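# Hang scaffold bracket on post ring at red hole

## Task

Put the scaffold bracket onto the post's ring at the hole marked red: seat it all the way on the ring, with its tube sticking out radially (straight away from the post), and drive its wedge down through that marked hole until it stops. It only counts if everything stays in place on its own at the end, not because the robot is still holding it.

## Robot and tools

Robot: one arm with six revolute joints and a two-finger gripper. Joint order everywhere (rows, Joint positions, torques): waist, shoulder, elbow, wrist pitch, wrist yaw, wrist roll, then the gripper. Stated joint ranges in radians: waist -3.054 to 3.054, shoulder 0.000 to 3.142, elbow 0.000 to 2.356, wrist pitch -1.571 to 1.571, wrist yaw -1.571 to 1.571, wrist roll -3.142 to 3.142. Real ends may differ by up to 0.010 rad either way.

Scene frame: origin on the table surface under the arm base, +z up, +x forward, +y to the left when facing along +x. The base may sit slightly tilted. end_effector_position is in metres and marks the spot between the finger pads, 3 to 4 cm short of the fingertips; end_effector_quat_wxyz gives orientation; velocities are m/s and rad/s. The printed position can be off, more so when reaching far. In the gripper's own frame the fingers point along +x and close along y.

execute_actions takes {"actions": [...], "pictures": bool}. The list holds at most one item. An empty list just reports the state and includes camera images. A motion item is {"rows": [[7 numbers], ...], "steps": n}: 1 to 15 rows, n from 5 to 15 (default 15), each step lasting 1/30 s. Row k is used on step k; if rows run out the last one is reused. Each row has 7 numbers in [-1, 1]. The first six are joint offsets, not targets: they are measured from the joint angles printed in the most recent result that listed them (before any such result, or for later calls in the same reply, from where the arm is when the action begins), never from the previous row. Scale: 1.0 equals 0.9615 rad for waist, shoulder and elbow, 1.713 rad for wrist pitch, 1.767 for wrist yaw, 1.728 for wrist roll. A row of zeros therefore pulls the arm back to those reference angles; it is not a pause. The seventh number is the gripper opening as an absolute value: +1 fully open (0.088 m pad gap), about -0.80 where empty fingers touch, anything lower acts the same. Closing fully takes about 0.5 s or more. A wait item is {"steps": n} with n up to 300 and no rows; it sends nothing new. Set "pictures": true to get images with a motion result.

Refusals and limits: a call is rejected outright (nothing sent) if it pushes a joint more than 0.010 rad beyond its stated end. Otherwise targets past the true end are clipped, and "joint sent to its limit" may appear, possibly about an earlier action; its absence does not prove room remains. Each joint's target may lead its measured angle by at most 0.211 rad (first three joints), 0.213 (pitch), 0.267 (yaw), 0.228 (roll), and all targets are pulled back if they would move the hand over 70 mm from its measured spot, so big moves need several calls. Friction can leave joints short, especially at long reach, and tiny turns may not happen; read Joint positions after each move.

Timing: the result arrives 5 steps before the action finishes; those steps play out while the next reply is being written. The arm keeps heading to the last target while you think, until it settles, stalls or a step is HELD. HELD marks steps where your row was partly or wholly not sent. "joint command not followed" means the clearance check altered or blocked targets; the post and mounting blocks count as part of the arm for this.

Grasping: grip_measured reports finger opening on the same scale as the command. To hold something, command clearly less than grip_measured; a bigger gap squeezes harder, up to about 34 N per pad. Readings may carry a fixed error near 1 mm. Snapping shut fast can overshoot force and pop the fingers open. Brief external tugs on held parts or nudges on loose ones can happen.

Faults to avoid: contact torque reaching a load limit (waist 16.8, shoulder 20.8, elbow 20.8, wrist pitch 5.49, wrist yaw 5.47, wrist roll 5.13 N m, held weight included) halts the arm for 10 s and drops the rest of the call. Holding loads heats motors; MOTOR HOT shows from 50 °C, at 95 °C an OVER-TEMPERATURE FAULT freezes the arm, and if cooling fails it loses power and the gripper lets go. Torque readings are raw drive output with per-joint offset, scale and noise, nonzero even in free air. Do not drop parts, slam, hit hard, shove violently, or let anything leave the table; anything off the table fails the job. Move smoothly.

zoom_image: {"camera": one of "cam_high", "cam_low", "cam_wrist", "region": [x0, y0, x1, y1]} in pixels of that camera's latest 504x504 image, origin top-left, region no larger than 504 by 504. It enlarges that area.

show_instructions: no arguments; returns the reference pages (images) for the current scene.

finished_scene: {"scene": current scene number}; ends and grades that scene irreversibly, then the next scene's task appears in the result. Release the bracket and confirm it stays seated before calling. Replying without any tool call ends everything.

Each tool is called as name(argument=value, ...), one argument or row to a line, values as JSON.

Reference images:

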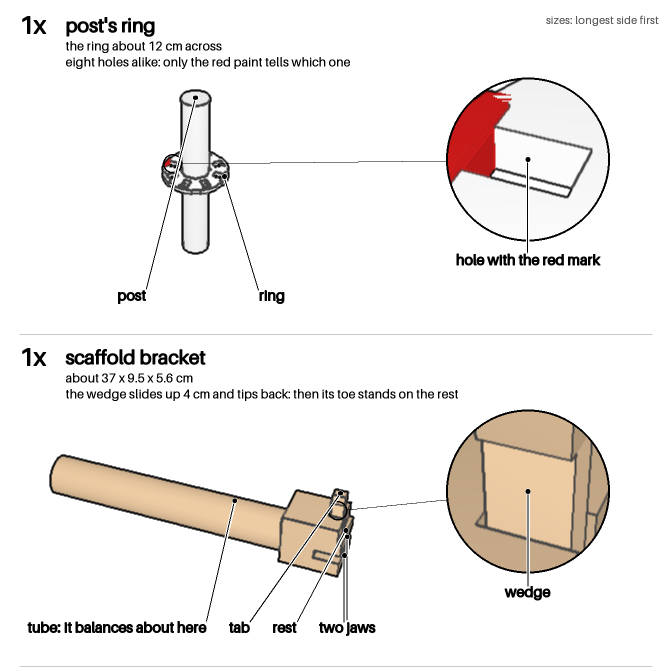

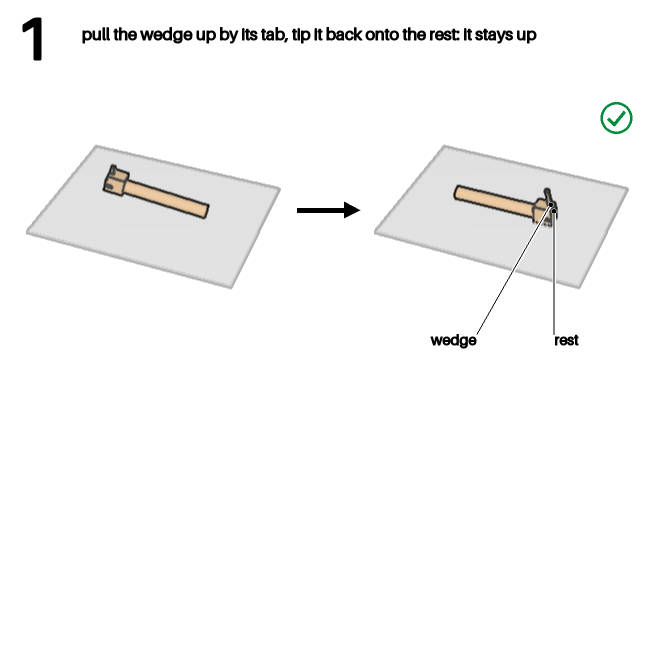

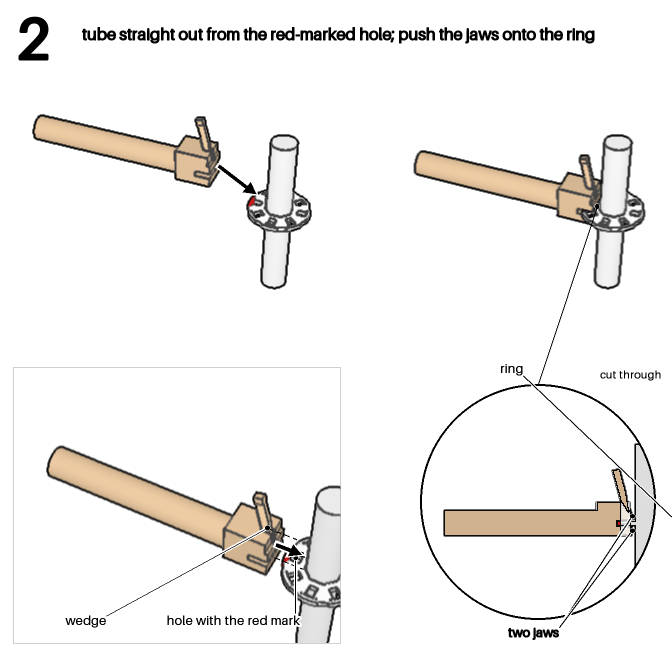

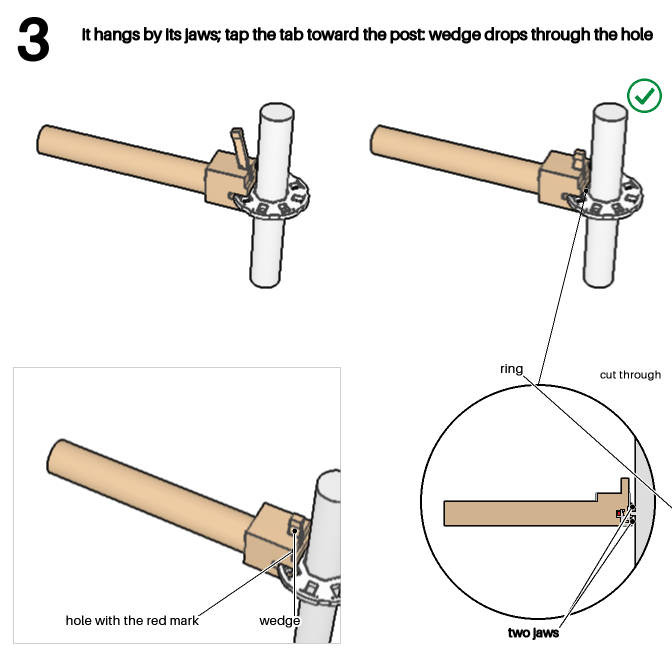

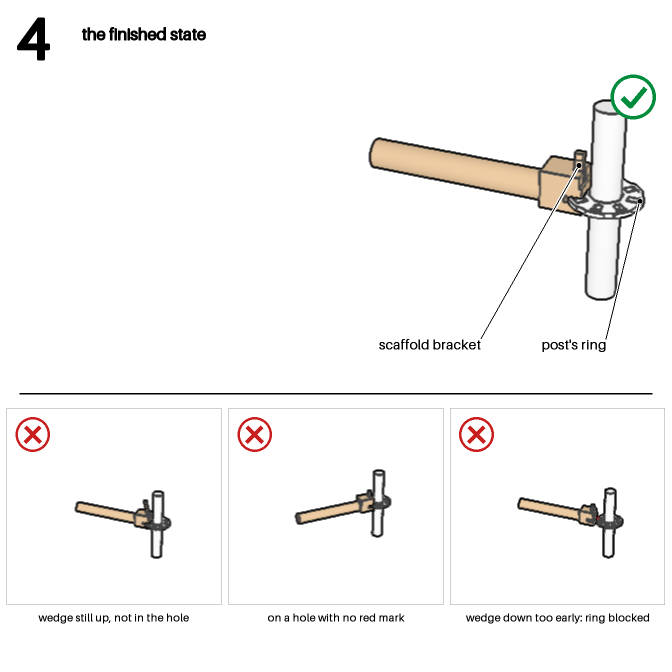

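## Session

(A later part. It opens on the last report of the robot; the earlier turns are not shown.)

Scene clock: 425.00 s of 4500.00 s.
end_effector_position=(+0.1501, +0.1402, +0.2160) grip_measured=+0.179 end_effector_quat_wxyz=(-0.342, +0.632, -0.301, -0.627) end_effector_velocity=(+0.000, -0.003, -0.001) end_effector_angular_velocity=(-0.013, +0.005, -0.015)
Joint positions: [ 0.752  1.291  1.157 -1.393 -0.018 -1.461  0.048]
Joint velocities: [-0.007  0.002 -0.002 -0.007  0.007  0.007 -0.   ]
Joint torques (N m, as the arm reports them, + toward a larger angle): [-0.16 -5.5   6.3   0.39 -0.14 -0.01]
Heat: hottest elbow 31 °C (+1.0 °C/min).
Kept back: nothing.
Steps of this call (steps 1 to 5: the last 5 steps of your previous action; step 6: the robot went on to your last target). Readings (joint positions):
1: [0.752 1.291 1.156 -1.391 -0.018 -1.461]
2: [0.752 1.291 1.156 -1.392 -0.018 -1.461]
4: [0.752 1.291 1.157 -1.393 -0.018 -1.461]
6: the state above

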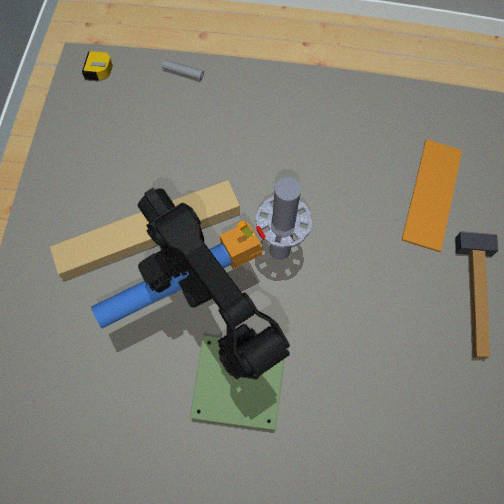

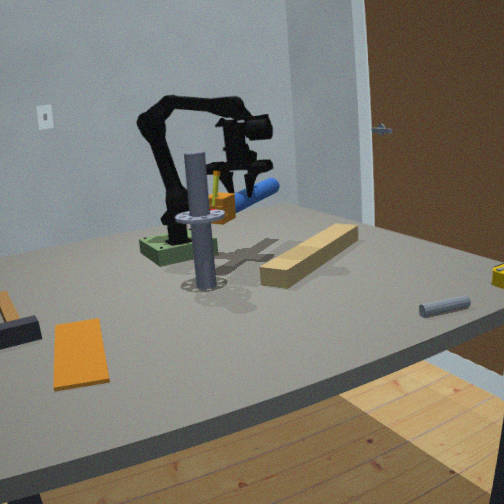

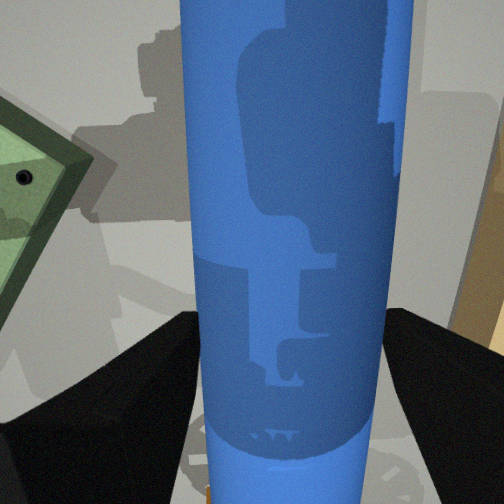

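execute_actions(
  actions=[
    {"rows": [[0,0,0,0.017,0,0,-1]], "steps": 10},
  ],
)

execute_actions(
  actions=[
    {"rows": [[-0.02,0,0,0,0,-0.011,-1],[-0.04,0,0,0,0,-0.022,-1],[-0.06,0,0,0,0,-0.033,-1],[-0.08,0,0,0,0,-0.044,-1]], "steps": 14},
  ],
  pictures=true,
)

zoom_image(
  camera="cam_low",
  region=[160, 140, 290, 260],
)

zoom_image(
  camera="cam_high",
  region=[200, 170, 320, 270],
)

Scene clock: 425.50 s of 4500.00 s.
end_effector_position=(+0.1538, +0.1435, +0.2164) grip_measured=+0.180 end_effector_quat_wxyz=(-0.349, +0.635, -0.294, -0.624) end_effector_velocity=(+0.007, +0.004, +0.000) end_effector_angular_velocity=(+0.019, -0.033, +0.004)
Joint positions: [ 0.752  1.291  1.157 -1.37  -0.018 -1.461  0.048]
Joint velocities: [-0.002 -0.002 -0.002  0.037  0.007 -0.007 -0.   ]
Joint torques (N m, as the arm reports them, + toward a larger angle): [-0.01 -4.23  4.82  0.66 -0.14 -0.02]
Heat: hottest elbow 31 °C (+1.0 °C/min).
Steps of this call (steps 1 to 10: the robot went on to your last target; steps 11 to 15: the first 5 steps of this action). Readings (joint positions):
11: [0.752 1.291 1.157 -1.393 -0.018 -1.461]
12: [0.752 1.291 1.157 -1.388 -0.018 -1.461]
14: [0.752 1.291 1.157 -1.373 -0.018 -1.461]
15: the state above

Scene clock: 425.97 s of 4500.00 s.
end_effector_position=(+0.1613, +0.1353, +0.2163) grip_measured=+0.179 end_effector_quat_wxyz=(-0.351, +0.632, -0.290, -0.627) end_effector_velocity=(-0.002, -0.001, -0.000) end_effector_angular_velocity=(+0.021, +0.023, +0.056)
Joint positions: [ 0.689  1.291  1.156 -1.368 -0.032 -1.527  0.048]
Joint velocities: [-0.027 -0.002 -0.002 -0.007 -0.037 -0.081 -0.   ]
Joint torques (N m, as the arm reports them, + toward a larger angle): [-1.19 -4.12  4.74  0.64  0.5  -0.16]
Heat: hottest elbow 31 °C (+1.0 °C/min).
Steps of this call (steps 1 to 5: the last 5 steps of your previous action; steps 6 to 14: the first 9 steps of this action, its rows measured from where the robot was after step 5). Readings (joint positions):
5: [0.752 1.291 1.156 -1.368 -0.018 -1.461]
6: [0.750 1.291 1.156 -1.368 -0.018 -1.464]
7: [0.745 1.291 1.156 -1.368 -0.020 -1.472]
9: [0.721 1.291 1.156 -1.368 -0.021 -1.498]
13: [0.690 1.291 1.156 -1.368 -0.031 -1.524]
14: the state above

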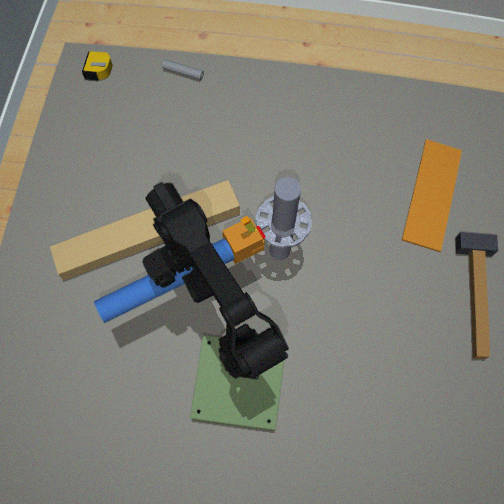

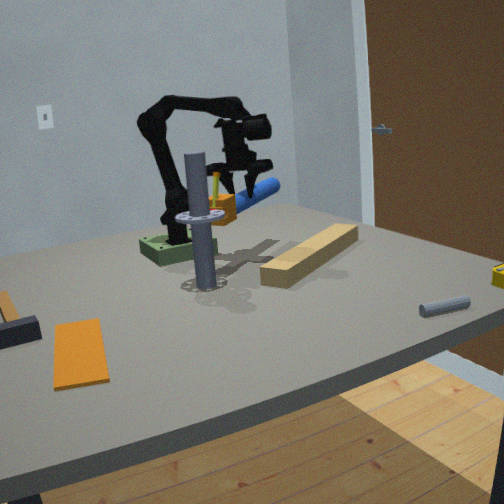

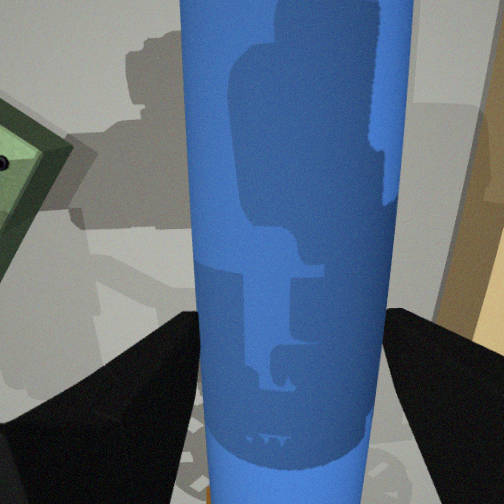

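Region (160, 140, 290, 260) of cam_low's 504x504 image, scaled by 3.877, with more detail than that image has; it fills the top 465 rows of this view, and the rest is white.

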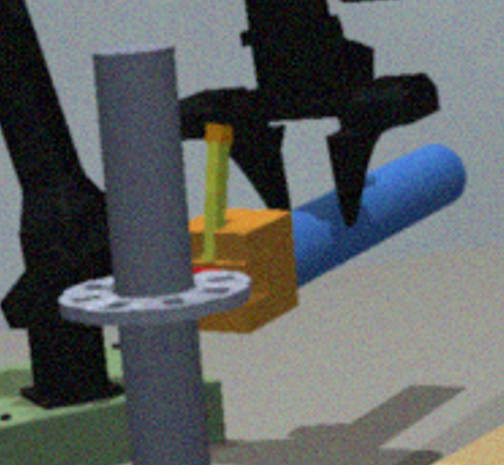

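Region (200, 170, 320, 270) of cam_high's 504x504 image, scaled by 4.200, with more detail than that image has.

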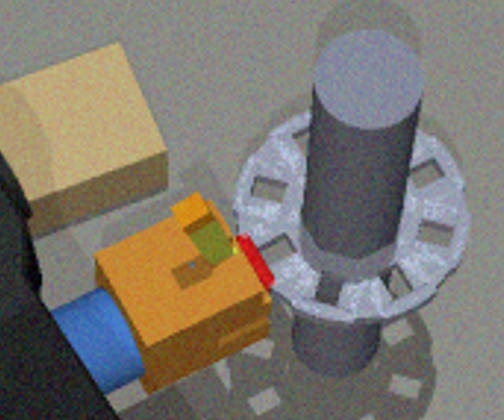

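execute_actions(
  actions=[
    {"rows": [[0.03,0,0,0,0.01,0.02,-1]], "steps": 10},
  ],
)

execute_actions(
  actions=[
    {"rows": [[0,-0.015,0.03,-0.024,0,0,-1]], "steps": 12},
  ],
)

execute_actions(
  actions=[
    {"steps":6},
  ],
  pictures=true,
)

zoom_image(
  camera="cam_low",
  region=[160, 140, 290, 260],
)

Scene clock: 426.43 s of 4500.00 s.
end_effector_position=(+0.1597, +0.1370, +0.2161) grip_measured=+0.179 end_effector_quat_wxyz=(-0.350, +0.634, -0.294, -0.623) end_effector_velocity=(-0.011, +0.016, +0.001) end_effector_angular_velocity=(+0.029, +0.010, -0.017)
Joint positions: [ 0.708  1.291  1.156 -1.369 -0.021 -1.503  0.048]
Joint velocities: [ 0.076 -0.002  0.002  0.007 -0.022  0.095 -0.   ]
Joint torques (N m, as the arm reports them, + toward a larger angle): [ 0.15 -4.19  4.79  0.63  0.1   0.07]
Heat: hottest elbow 31 °C (+1.0 °C/min).
Steps of this call (steps 1 to 5: the last 5 steps of your previous action; steps 6 to 9: the robot went on to your last target; steps 10 to 14: the first 5 steps of this action). Readings (joint positions):
10: [0.690 1.291 1.156 -1.369 -0.031 -1.527]
11: [0.696 1.291 1.156 -1.369 -0.024 -1.518]
13: [0.705 1.291 1.156 -1.369 -0.021 -1.506]
14: the state above

Scene clock: 426.83 s of 4500.00 s.
end_effector_position=(+0.1543, +0.1342, +0.2182) grip_measured=+0.179 end_effector_quat_wxyz=(-0.343, +0.631, -0.302, -0.627) end_effector_velocity=(-0.001, -0.000, +0.010) end_effector_angular_velocity=(+0.007, +0.002, +0.005)
Joint positions: [ 0.714  1.289  1.164 -1.402 -0.021 -1.495  0.048]
Joint velocities: [-0.002 -0.002  0.037 -0.037 -0.007 -0.007 -0.   ]
Joint torques (N m, as the arm reports them, + toward a larger angle): [-0.12 -5.5   6.25  0.31 -0.14 -0.02]
Heat: hottest elbow 31 °C (+1.0 °C/min).
Steps of this call (steps 1 to 5: the last 5 steps of your previous action; steps 6 to 12: the first 7 steps of this action, its rows measured from where the robot was after step 5). Readings (joint positions):
5: [0.714 1.291 1.155 -1.369 -0.021 -1.496]
6: [0.714 1.291 1.156 -1.372 -0.021 -1.495]
7: [0.714 1.291 1.158 -1.382 -0.021 -1.495]
9: [0.714 1.290 1.161 -1.400 -0.021 -1.495]
12: the state above

Scene clock: 427.03 s of 4500.00 s.
end_effector_position=(+0.1539, +0.1339, +0.2189) grip_measured=+0.180 end_effector_quat_wxyz=(-0.343, +0.631, -0.303, -0.627) end_effector_velocity=(-0.005, -0.003, -0.000) end_effector_angular_velocity=(-0.008, +0.022, -0.009)
Joint positions: [ 0.714  1.289  1.167 -1.407 -0.021 -1.495  0.048]
Joint velocities: [-0.002 -0.002 -0.002 -0.022 -0.007  0.007  0.   ]
Joint torques (N m, as the arm reports them, + toward a larger angle): [-0.16 -5.56  6.32  0.38 -0.17 -0.02]
Heat: hottest elbow 31 °C (+1.0 °C/min).
Kept back: nothing.
Steps of this call (steps 1 to 5: the last 5 steps of your previous action; step 6: the robot went on to your last target). Readings (joint positions):
1: [0.714 1.289 1.165 -1.403 -0.021 -1.495]
2: [0.714 1.289 1.166 -1.405 -0.021 -1.495]
4: [0.714 1.289 1.167 -1.407 -0.021 -1.495]
6: the state above

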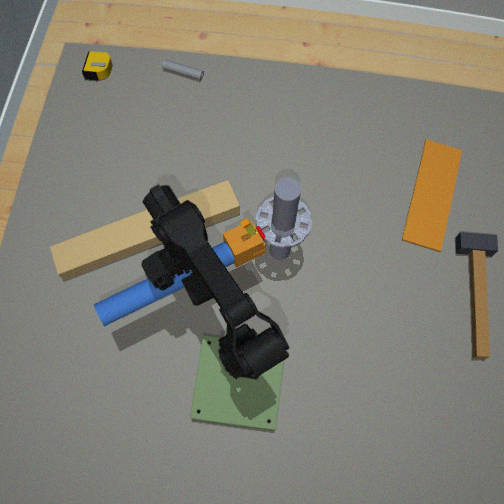

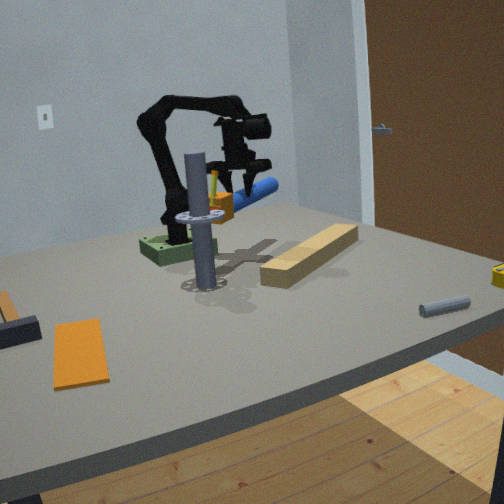

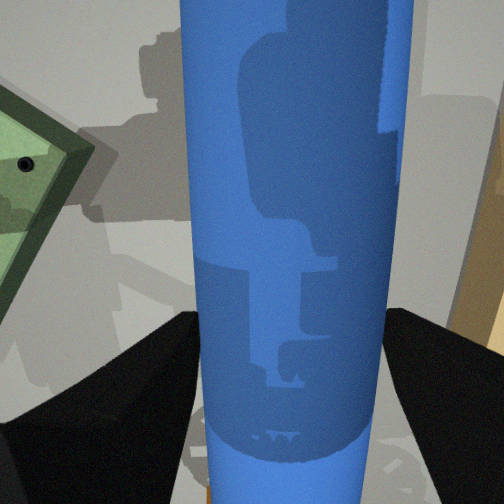

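Region (160, 140, 290, 260) of cam_low's 504x504 image, scaled by 3.877, with more detail than that image has; it fills the top 465 rows of this view, and the rest is white.

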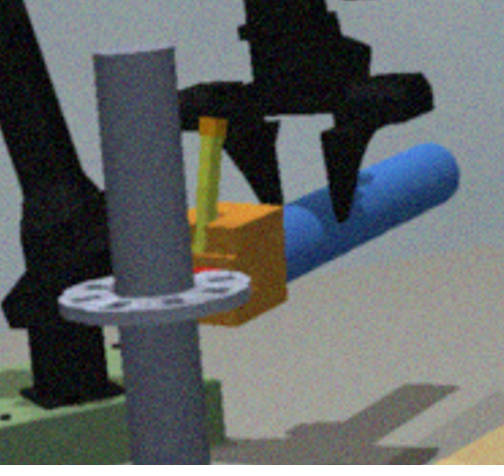

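execute_actions(
  actions=[
    {"rows": [[0,-0.003,0.02,0.012,0,0,-1]], "steps": 12},
  ],
)

execute_actions(
  actions=[
    {"steps":6},
  ],
  pictures=true,
)

zoom_image(
  camera="cam_low",
  region=[160, 140, 290, 260],
)

Scene clock: 427.93 s of 4500.00 s.
end_effector_position=(+0.1567, +0.1363, +0.2198) grip_measured=+0.180 end_effector_quat_wxyz=(-0.348, +0.633, -0.297, -0.624) end_effector_velocity=(+0.000, -0.002, +0.001) end_effector_angular_velocity=(-0.007, -0.002, -0.010)
Joint positions: [ 0.714  1.289  1.169 -1.392 -0.021 -1.495  0.048]
Joint velocities: [-0.002 -0.002  0.002 -0.007  0.007  0.007 -0.001]
Joint torques (N m, as the arm reports them, + toward a larger angle): [-0.05 -4.51  6.23  0.84 -0.17 -0.03]
Heat: hottest elbow 31 °C (+1.0 °C/min).
Steps of this call (steps 1 to 15: the robot went on to your last target; steps 16 to 20: nothing new was sent; steps 21 to 27: the first 7 steps of this action). Readings (joint positions):
21: [0.714 1.289 1.167 -1.407 -0.021 -1.495]
22: [0.714 1.289 1.167 -1.405 -0.021 -1.495]
24: [0.714 1.289 1.167 -1.395 -0.021 -1.495]
27: the state above

Scene clock: 428.13 s of 4500.00 s.
end_effector_position=(+0.1571, +0.1365, +0.2198) grip_measured=+0.179 end_effector_quat_wxyz=(-0.349, +0.633, -0.296, -0.624) end_effector_velocity=(+0.000, +0.001, -0.000) end_effector_angular_velocity=(+0.011, -0.000, -0.009)
Joint positions: [ 0.714  1.289  1.169 -1.39  -0.021 -1.495  0.048]
Joint velocities: [-0.002 -0.002 -0.002  0.007 -0.007  0.007 -0.   ]
Joint torques (N m, as the arm reports them, + toward a larger angle): [-0.04 -4.46  6.18  0.83 -0.15 -0.01]
Heat: hottest elbow 31 °C (+1.0 °C/min).
Kept back: nothing.
Steps of this call (steps 1 to 5: the last 5 steps of your previous action; step 6: the robot went on to your last target). Readings (joint positions):
1: [0.714 1.289 1.169 -1.392 -0.021 -1.495]
2: [0.714 1.289 1.169 -1.391 -0.021 -1.495]
4: [0.714 1.289 1.169 -1.390 -0.021 -1.495]
6: the state above

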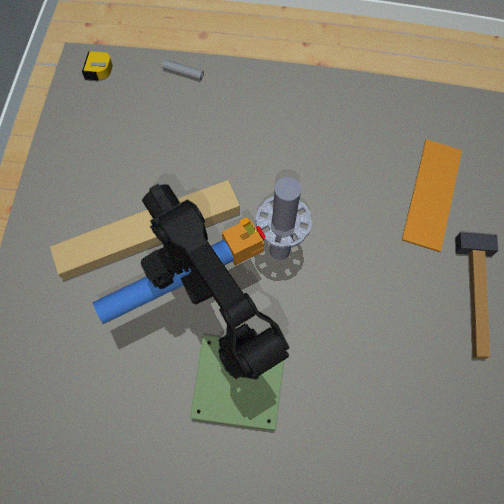

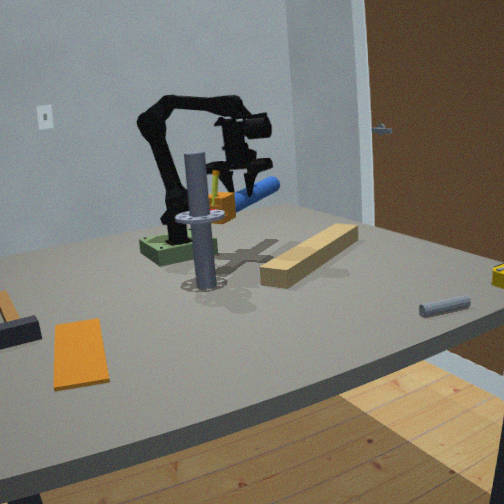

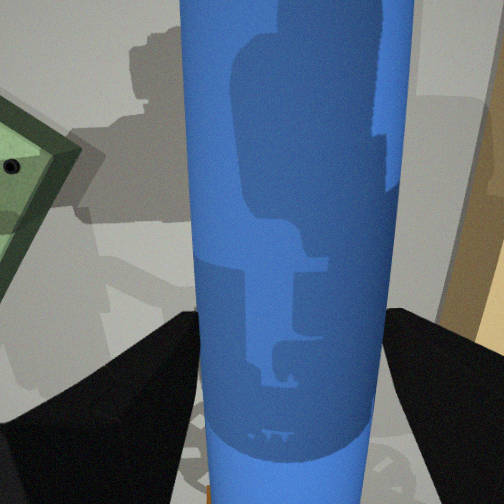

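Region (160, 140, 290, 260) of cam_low's 504x504 image, scaled by 3.877, with more detail than that image has; it fills the top 465 rows of this view, and the rest is white.

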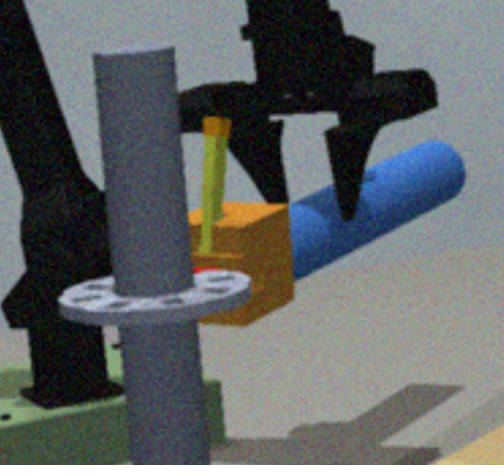

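Push gently.

execute_actions(
  actions=[
    {"rows": [[-0.015,0,0,0,0,-0.008,-1],[-0.03,0,0,0,0,-0.016,-1],[-0.045,0,0,0,0,-0.025,-1],[-0.06,0,0,0,0,-0.033,-1]], "steps": 14},
  ],
  pictures=true,
)

zoom_image(
  camera="cam_low",
  region=[160, 140, 290, 260],
)

zoom_image(
  camera="cam_high",
  region=[200, 170, 320, 270],
)

Scene clock: 428.67 s of 4500.00 s.
end_effector_position=(+0.1596, +0.1334, +0.2199) grip_measured=+0.177 end_effector_quat_wxyz=(-0.350, +0.627, -0.290, -0.632) end_effector_velocity=(-0.002, -0.005, +0.001) end_effector_angular_velocity=(-0.006, +0.014, +0.034)
Joint positions: [ 0.677  1.289  1.169 -1.391 -0.046 -1.54   0.048]
Joint velocities: [-0.017 -0.002  0.002 -0.022 -0.007 -0.051  0.   ]
Joint torques (N m, as the arm reports them, + toward a larger angle): [-1.81 -4.2   4.75  0.69  0.91 -0.25]
Heat: hottest elbow 31 °C (+1.0 °C/min).
Steps of this call (steps 1 to 7: the robot went on to your last target; steps 8 to 16: the first 9 steps of this action). Readings (joint positions):
8: [0.713 1.289 1.169 -1.390 -0.021 -1.497]
9: [0.709 1.289 1.169 -1.390 -0.023 -1.503]
11: [0.692 1.289 1.169 -1.390 -0.029 -1.521]
15: [0.678 1.289 1.169 -1.390 -0.045 -1.538]
16: the state above

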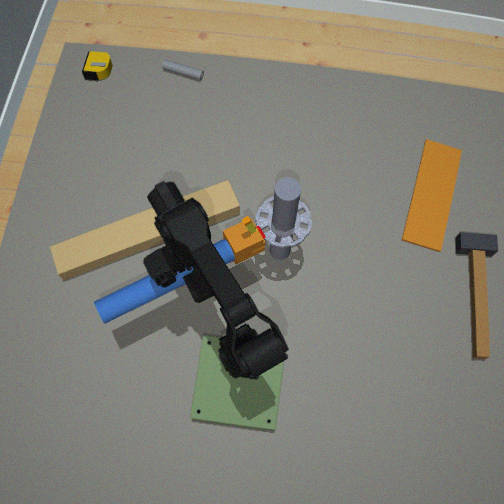

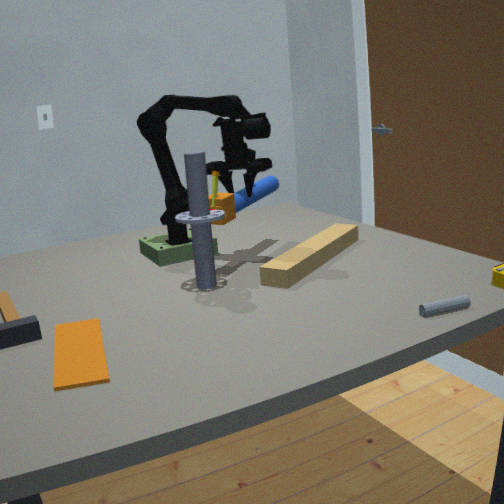

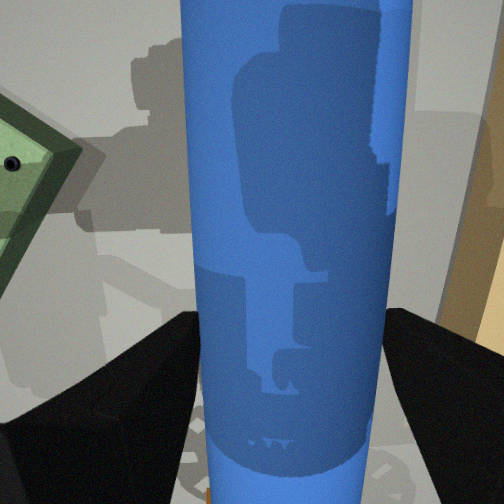

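Region (160, 140, 290, 260) of cam_low's 504x504 image, scaled by 3.877, with more detail than that image has; it fills the top 465 rows of this view, and the rest is white.

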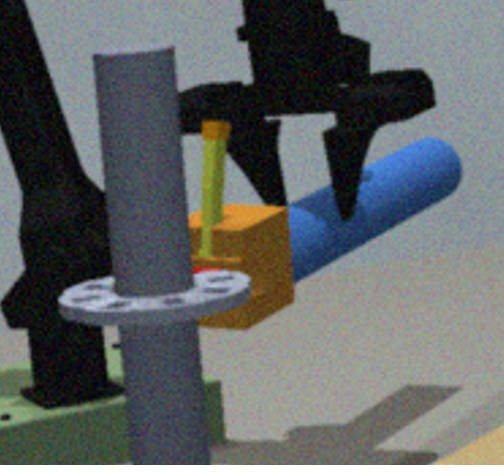

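Region (200, 170, 320, 270) of cam_high's 504x504 image, scaled by 4.200, with more detail than that image has.

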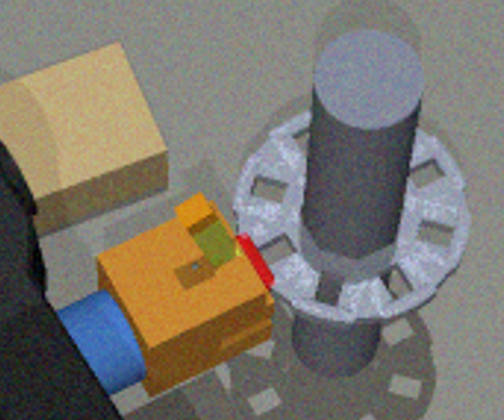

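execute_actions(
  actions=[
    {"rows": [[0.06,0,0,0,0.02,0.035,-1]], "steps": 10},
  ],
)

execute_actions(
  actions=[
    {"rows": [[0.03,0,0,0,0.025,0.018,-1],[0.06,0,0,0,0.05,0.035,-1]], "steps": 12},
  ],
)

execute_actions(
  actions=[
    {"steps":6},
  ],
  pictures=true,
)

zoom_image(
  camera="cam_low",
  region=[160, 140, 290, 260],
)

Scene clock: 429.50 s of 4500.00 s.
end_effector_position=(+0.1563, +0.1369, +0.2195) grip_measured=+0.177 end_effector_quat_wxyz=(-0.346, +0.635, -0.295, -0.624) end_effector_velocity=(-0.019, +0.023, -0.000) end_effector_angular_velocity=(+0.004, -0.003, +0.010)
Joint positions: [ 0.72   1.289  1.168 -1.391 -0.018 -1.496  0.048]
Joint velocities: [ 0.149 -0.002 -0.002  0.007  0.007  0.139  0.   ]
Joint torques (N m, as the arm reports them, + toward a larger angle): [ 0.12 -4.16  4.81  0.63  0.12  0.06]
Heat: hottest elbow 31 °C (+1.0 °C/min).
Steps of this call (steps 1 to 5: the last 5 steps of your previous action; steps 6 to 15: the robot went on to your last target; steps 16 to 20: nothing new was sent; steps 21 to 25: the first 5 steps of this action). Readings (joint positions):
21: [0.681 1.289 1.169 -1.391 -0.042 -1.537]
22: [0.695 1.289 1.169 -1.391 -0.027 -1.521]
24: [0.714 1.289 1.168 -1.391 -0.019 -1.502]
25: the state above

Scene clock: 429.90 s of 4500.00 s.
end_effector_position=(+0.1550, +0.1385, +0.2196) grip_measured=+0.177 end_effector_quat_wxyz=(-0.339, +0.656, -0.305, -0.601) end_effector_velocity=(-0.000, -0.002, +0.000) end_effector_angular_velocity=(-0.068, -0.060, -0.011)
Joint positions: [ 0.78   1.289  1.168 -1.391  0.052 -1.433  0.048]
Joint velocities: [ 0.061 -0.002 -0.002 -0.007  0.095  0.066  0.   ]
Joint torques (N m, as the arm reports them, + toward a larger angle): [ 0.06 -4.13  4.75  0.61  0.27  0.05]
Heat: hottest elbow 31 °C (+1.0 °C/min).
Steps of this call (steps 1 to 5: the last 5 steps of your previous action; steps 6 to 12: the first 7 steps of this action, its rows measured from where the robot was after step 5). Readings (joint positions):
5: [0.730 1.289 1.168 -1.391 -0.018 -1.484]
6: [0.734 1.289 1.168 -1.391 -0.012 -1.478]
7: [0.744 1.289 1.168 -1.391 0.007 -1.464]
9: [0.766 1.289 1.168 -1.391 0.037 -1.445]
12: the state above

Scene clock: 430.10 s of 4500.00 s.
end_effector_position=(+0.1553, +0.1382, +0.2196) grip_measured=+0.177 end_effector_quat_wxyz=(-0.339, +0.658, -0.307, -0.598) end_effector_velocity=(-0.003, -0.001, +0.001) end_effector_angular_velocity=(+0.004, +0.007, -0.004)
Joint positions: [ 0.784  1.289  1.168 -1.391  0.061 -1.427  0.048]
Joint velocities: [ 0.002 -0.007 -0.002 -0.007 -0.007  0.007 -0.   ]
Joint torques (N m, as the arm reports them, + toward a larger angle): [ 0.2  -4.09  4.71  0.62  0.23  0.08]
Heat: hottest elbow 31 °C (+1.0 °C/min).
Kept back: nothing.
Steps of this call (steps 1 to 5: the last 5 steps of your previous action; step 6: the robot went on to your last target). Readings (joint positions):
1: [0.781 1.289 1.168 -1.391 0.055 -1.431]
2: [0.783 1.289 1.168 -1.391 0.057 -1.429]
4: [0.783 1.289 1.168 -1.391 0.060 -1.428]
6: the state above

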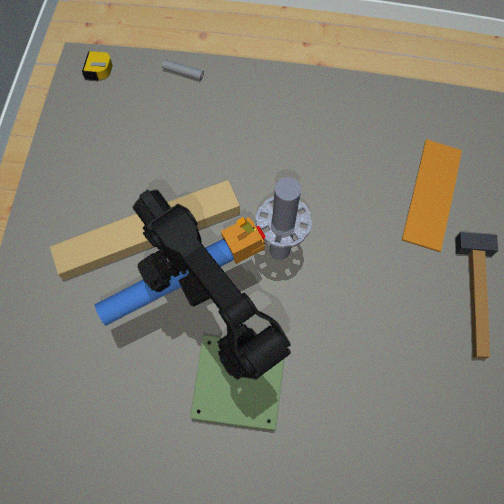

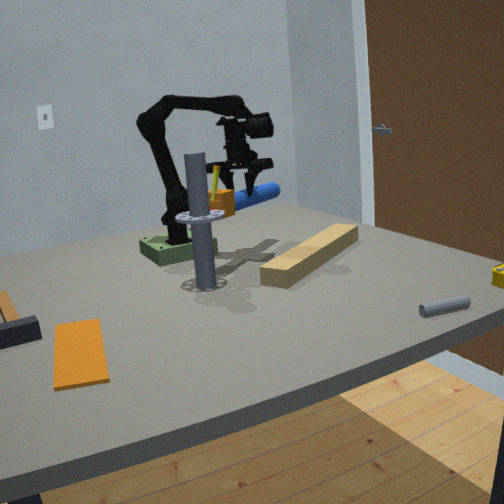

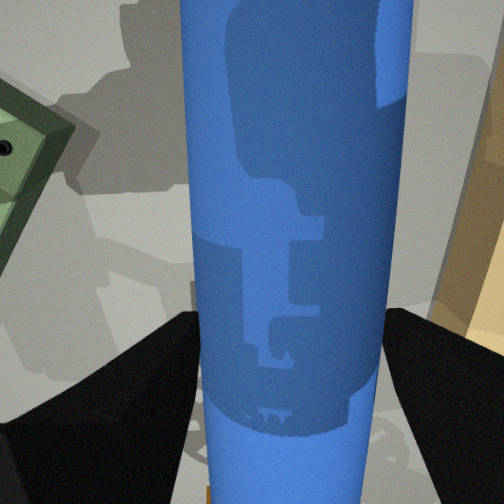

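Region (160, 140, 290, 260) of cam_low's 504x504 image, scaled by 3.877, with more detail than that image has; it fills the top 465 rows of this view, and the rest is white.

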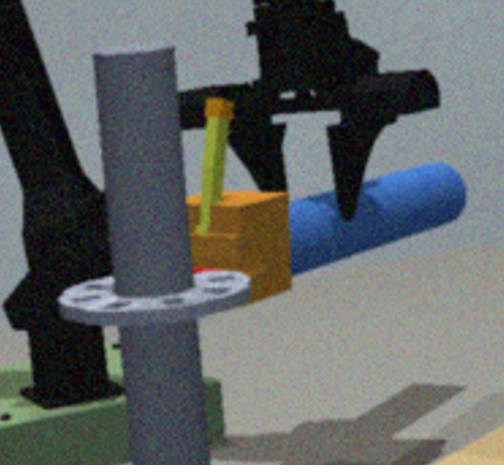

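execute_actions(
  actions=[
    {"rows": [[0,0,-0.026,0.018,0,0,-1]], "steps": 12},
  ],
)

execute_actions(
  actions=[
    {"steps":6},
  ],
  pictures=true,
)

zoom_image(
  camera="cam_low",
  region=[160, 140, 290, 260],
)

zoom_image(
  camera="cam_high",
  region=[200, 170, 320, 270],
)

Scene clock: 430.67 s of 4500.00 s.
end_effector_position=(+0.1556, +0.1386, +0.2130) grip_measured=+0.178 end_effector_quat_wxyz=(-0.338, +0.658, -0.308, -0.598) end_effector_velocity=(-0.001, +0.000, -0.006) end_effector_angular_velocity=(+0.003, +0.007, +0.005)
Joint positions: [ 0.785  1.291  1.143 -1.368  0.061 -1.426  0.048]
Joint velocities: [-0.002 -0.002 -0.027  0.022 -0.007 -0.007 -0.   ]
Joint torques (N m, as the arm reports them, + toward a larger angle): [-0.14 -4.4   4.92  0.94 -0.03 -0.03]
Heat: hottest elbow 31 °C (+1.0 °C/min).
Steps of this call (steps 1 to 10: the robot went on to your last target; steps 11 to 17: the first 7 steps of this action). Readings (joint positions):
11: [0.785 1.289 1.165 -1.388 0.062 -1.426]
12: [0.785 1.289 1.159 -1.381 0.062 -1.426]
14: [0.785 1.290 1.150 -1.370 0.062 -1.426]
17: the state above

Scene clock: 430.87 s of 4500.00 s.
end_effector_position=(+0.1562, +0.1394, +0.2129) grip_measured=+0.178 end_effector_quat_wxyz=(-0.339, +0.658, -0.307, -0.598) end_effector_velocity=(+0.002, +0.003, -0.001) end_effector_angular_velocity=(+0.016, -0.007, +0.005)
Joint positions: [ 0.785  1.291  1.143 -1.363  0.06  -1.426  0.048]
Joint velocities: [-0.002 -0.002 -0.007  0.022 -0.007 -0.007  0.   ]
Joint torques (N m, as the arm reports them, + toward a larger angle): [-0.17 -4.42  4.72  0.82 -0.04 -0.04]
Heat: hottest elbow 31 °C (+1.0 °C/min).
Kept back: nothing.
Steps of this call (steps 1 to 5: the last 5 steps of your previous action; step 6: the robot went on to your last target). Readings (joint positions):
1: [0.785 1.291 1.143 -1.366 0.061 -1.426]
2: [0.785 1.291 1.143 -1.365 0.061 -1.426]
4: [0.785 1.291 1.143 -1.363 0.061 -1.426]
6: the state above

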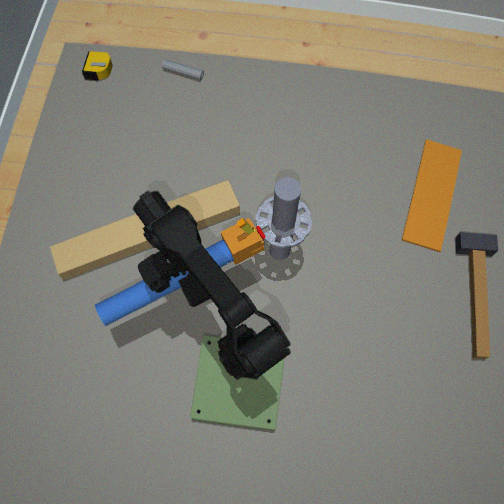

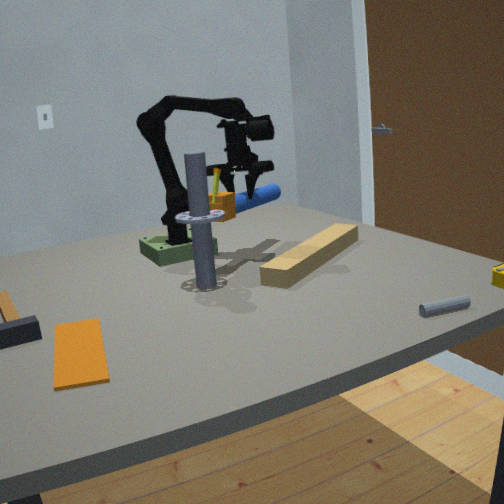

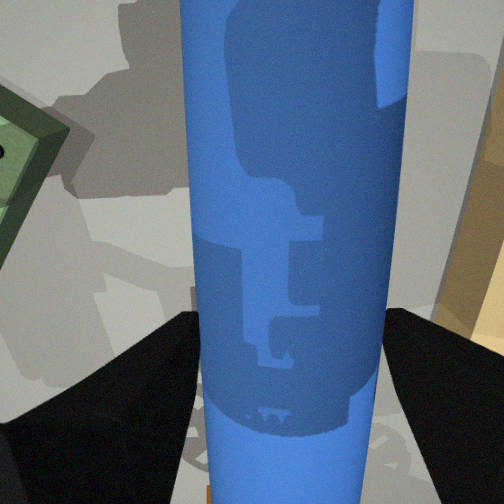

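Region (160, 140, 290, 260) of cam_low's 504x504 image, scaled by 3.877, with more detail than that image has; it fills the top 465 rows of this view, and the rest is white.

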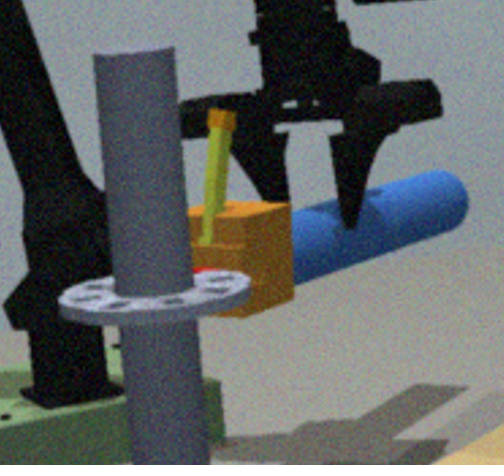

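Region (200, 170, 320, 270) of cam_high's 504x504 image, scaled by 4.200, with more detail than that image has.

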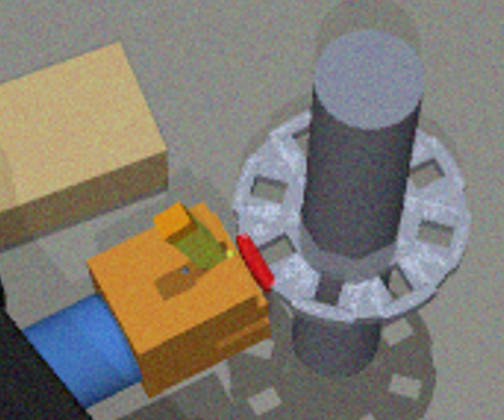

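execute_actions(
  actions=[
    {"rows": [[-0.015,0,0,0,0,-0.008,-1],[-0.03,0,0,0,0,-0.016,-1],[-0.045,0,0,0,0,-0.025,-1],[-0.06,0,0,0,0,-0.033,-1]], "steps": 14},
  ],
  pictures=true,
)

zoom_image(
  camera="cam_high",
  region=[200, 170, 320, 270],
)

Scene clock: 431.40 s of 4500.00 s.
end_effector_position=(+0.1588, +0.1360, +0.2127) grip_measured=+0.175 end_effector_quat_wxyz=(-0.339, +0.652, -0.302, -0.607) end_effector_velocity=(-0.001, +0.002, -0.000) end_effector_angular_velocity=(+0.029, +0.018, +0.022)
Joint positions: [ 0.747  1.291  1.142 -1.363  0.035 -1.471  0.048]
Joint velocities: [-0.017 -0.002 -0.002  0.007 -0.037 -0.037 -0.   ]
Joint torques (N m, as the arm reports them, + toward a larger angle): [-1.82 -4.17  4.72  0.61  0.98 -0.27]
Heat: hottest elbow 31 °C (+1.0 °C/min).
Steps of this call (steps 1 to 7: the robot went on to your last target; steps 8 to 16: the first 9 steps of this action). Readings (joint positions):
8: [0.784 1.291 1.143 -1.363 0.059 -1.427]
9: [0.780 1.291 1.143 -1.363 0.058 -1.433]
11: [0.763 1.291 1.142 -1.363 0.053 -1.452]
15: [0.748 1.291 1.142 -1.363 0.036 -1.470]
16: the state above

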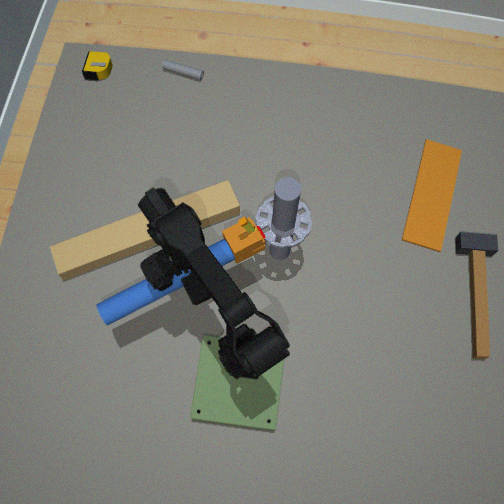

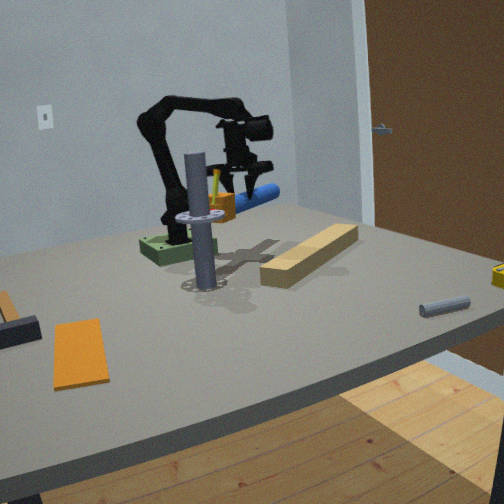

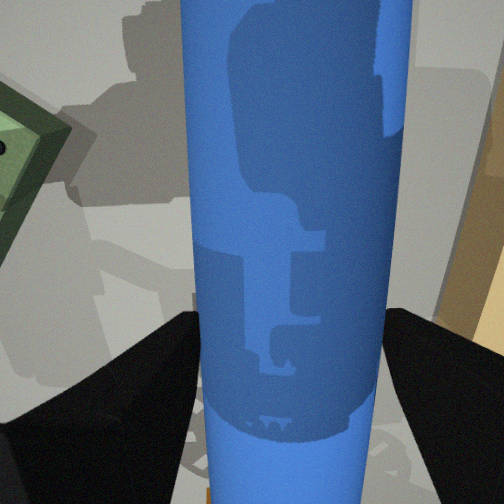

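Region (200, 170, 320, 270) of cam_high's 504x504 image, scaled by 4.200, with more detail than that image has.

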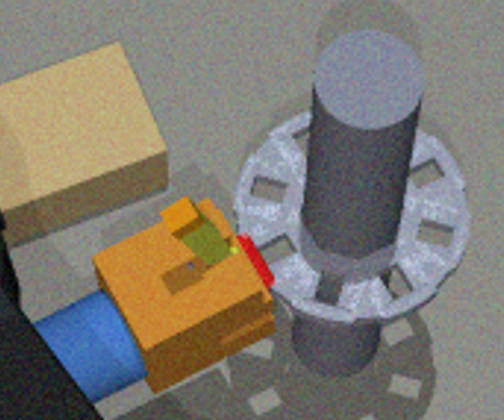

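zoom_image(
  camera="cam_low",
  region=[195, 180, 245, 230],
)

Region (195, 180, 245, 230) of cam_low's 504x504 image, scaled by 10.080, with more detail than that image has.

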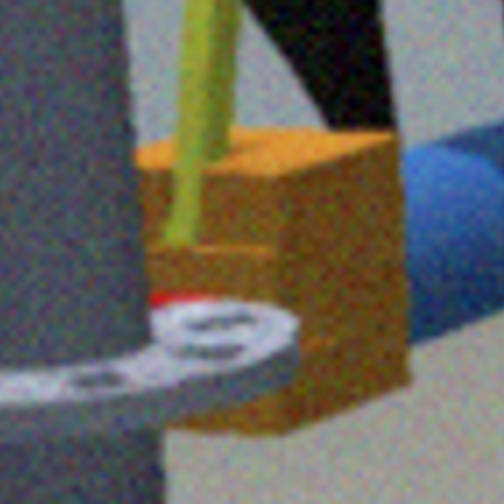

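execute_actions(
  actions=[
    {"rows": [[-0.012,0,0.004,0,0.014,-0.0,-1],[-0.012,0,0.008,0,0.014,-0.0,-1],[-0.012,0,0.012,0,0.014,-0.0,-1],[-0.012,0,0.016,-0.002,0.014,-0.0,-1],[-0.012,0,0.02,-0.004,0.014,-0.0,-1],[-0.012,0,0.024,-0.006,0.014,-0.0,-1]], "steps": 15},
  ],
  pictures=true,
)

zoom_image(
  camera="cam_low",
  region=[195, 180, 245, 230],
)

Scene clock: 432.43 s of 4500.00 s.
end_effector_position=(+0.1589, +0.1360, +0.2134) grip_measured=+0.175 end_effector_quat_wxyz=(-0.339, +0.651, -0.302, -0.609) end_effector_velocity=(-0.003, -0.001, +0.003) end_effector_angular_velocity=(+0.001, +0.010, -0.004)
Joint positions: [ 0.744  1.292  1.146 -1.366  0.032 -1.475  0.048]
Joint velocities: [ 0.002 -0.002  0.012 -0.022 -0.007  0.007  0.003]
Joint torques (N m, as the arm reports them, + toward a larger angle): [-0.95 -4.32  6.32  0.2   1.08  0.08]
Heat: hottest elbow 31 °C (+1.0 °C/min).
Steps of this call (steps 1 to 5: the last 5 steps of your previous action; steps 6 to 15: the robot went on to your last target; steps 16 to 21: nothing new was sent; steps 22 to 31: the first 10 steps of this action). Readings (joint positions):
22: [0.744 1.291 1.142 -1.363 0.032 -1.475]
23: [0.744 1.291 1.142 -1.363 0.032 -1.475]
25: [0.744 1.291 1.142 -1.363 0.032 -1.475]
29: [0.744 1.292 1.145 -1.365 0.032 -1.475]
31: the state above

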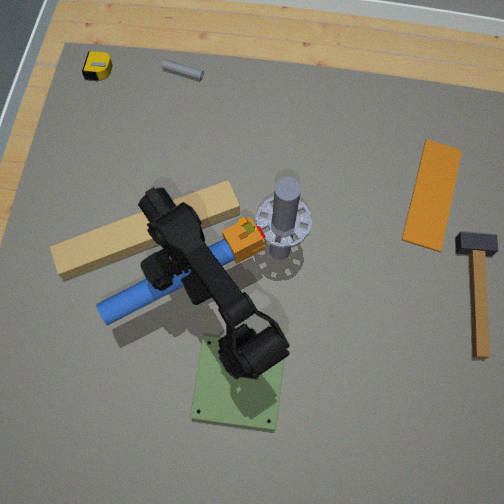

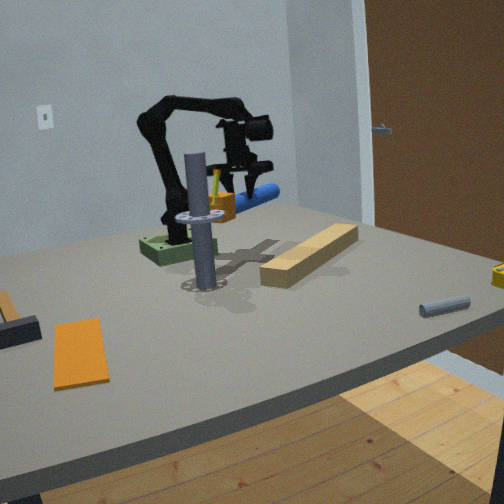

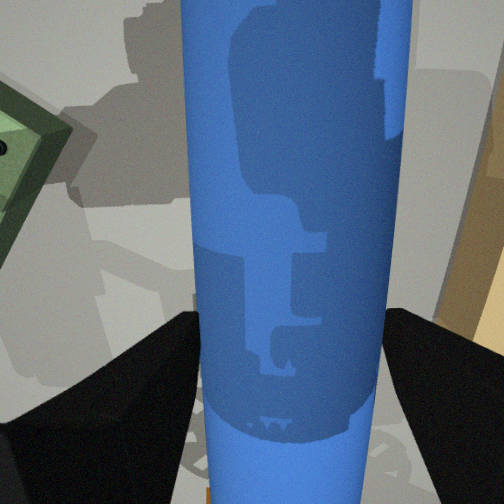

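Region (195, 180, 245, 230) of cam_low's 504x504 image, scaled by 10.080, with more detail than that image has.

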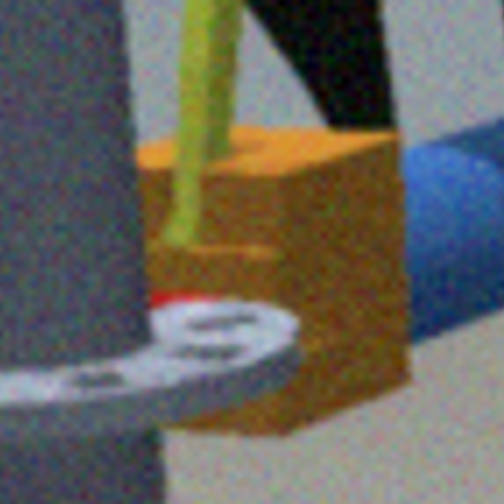

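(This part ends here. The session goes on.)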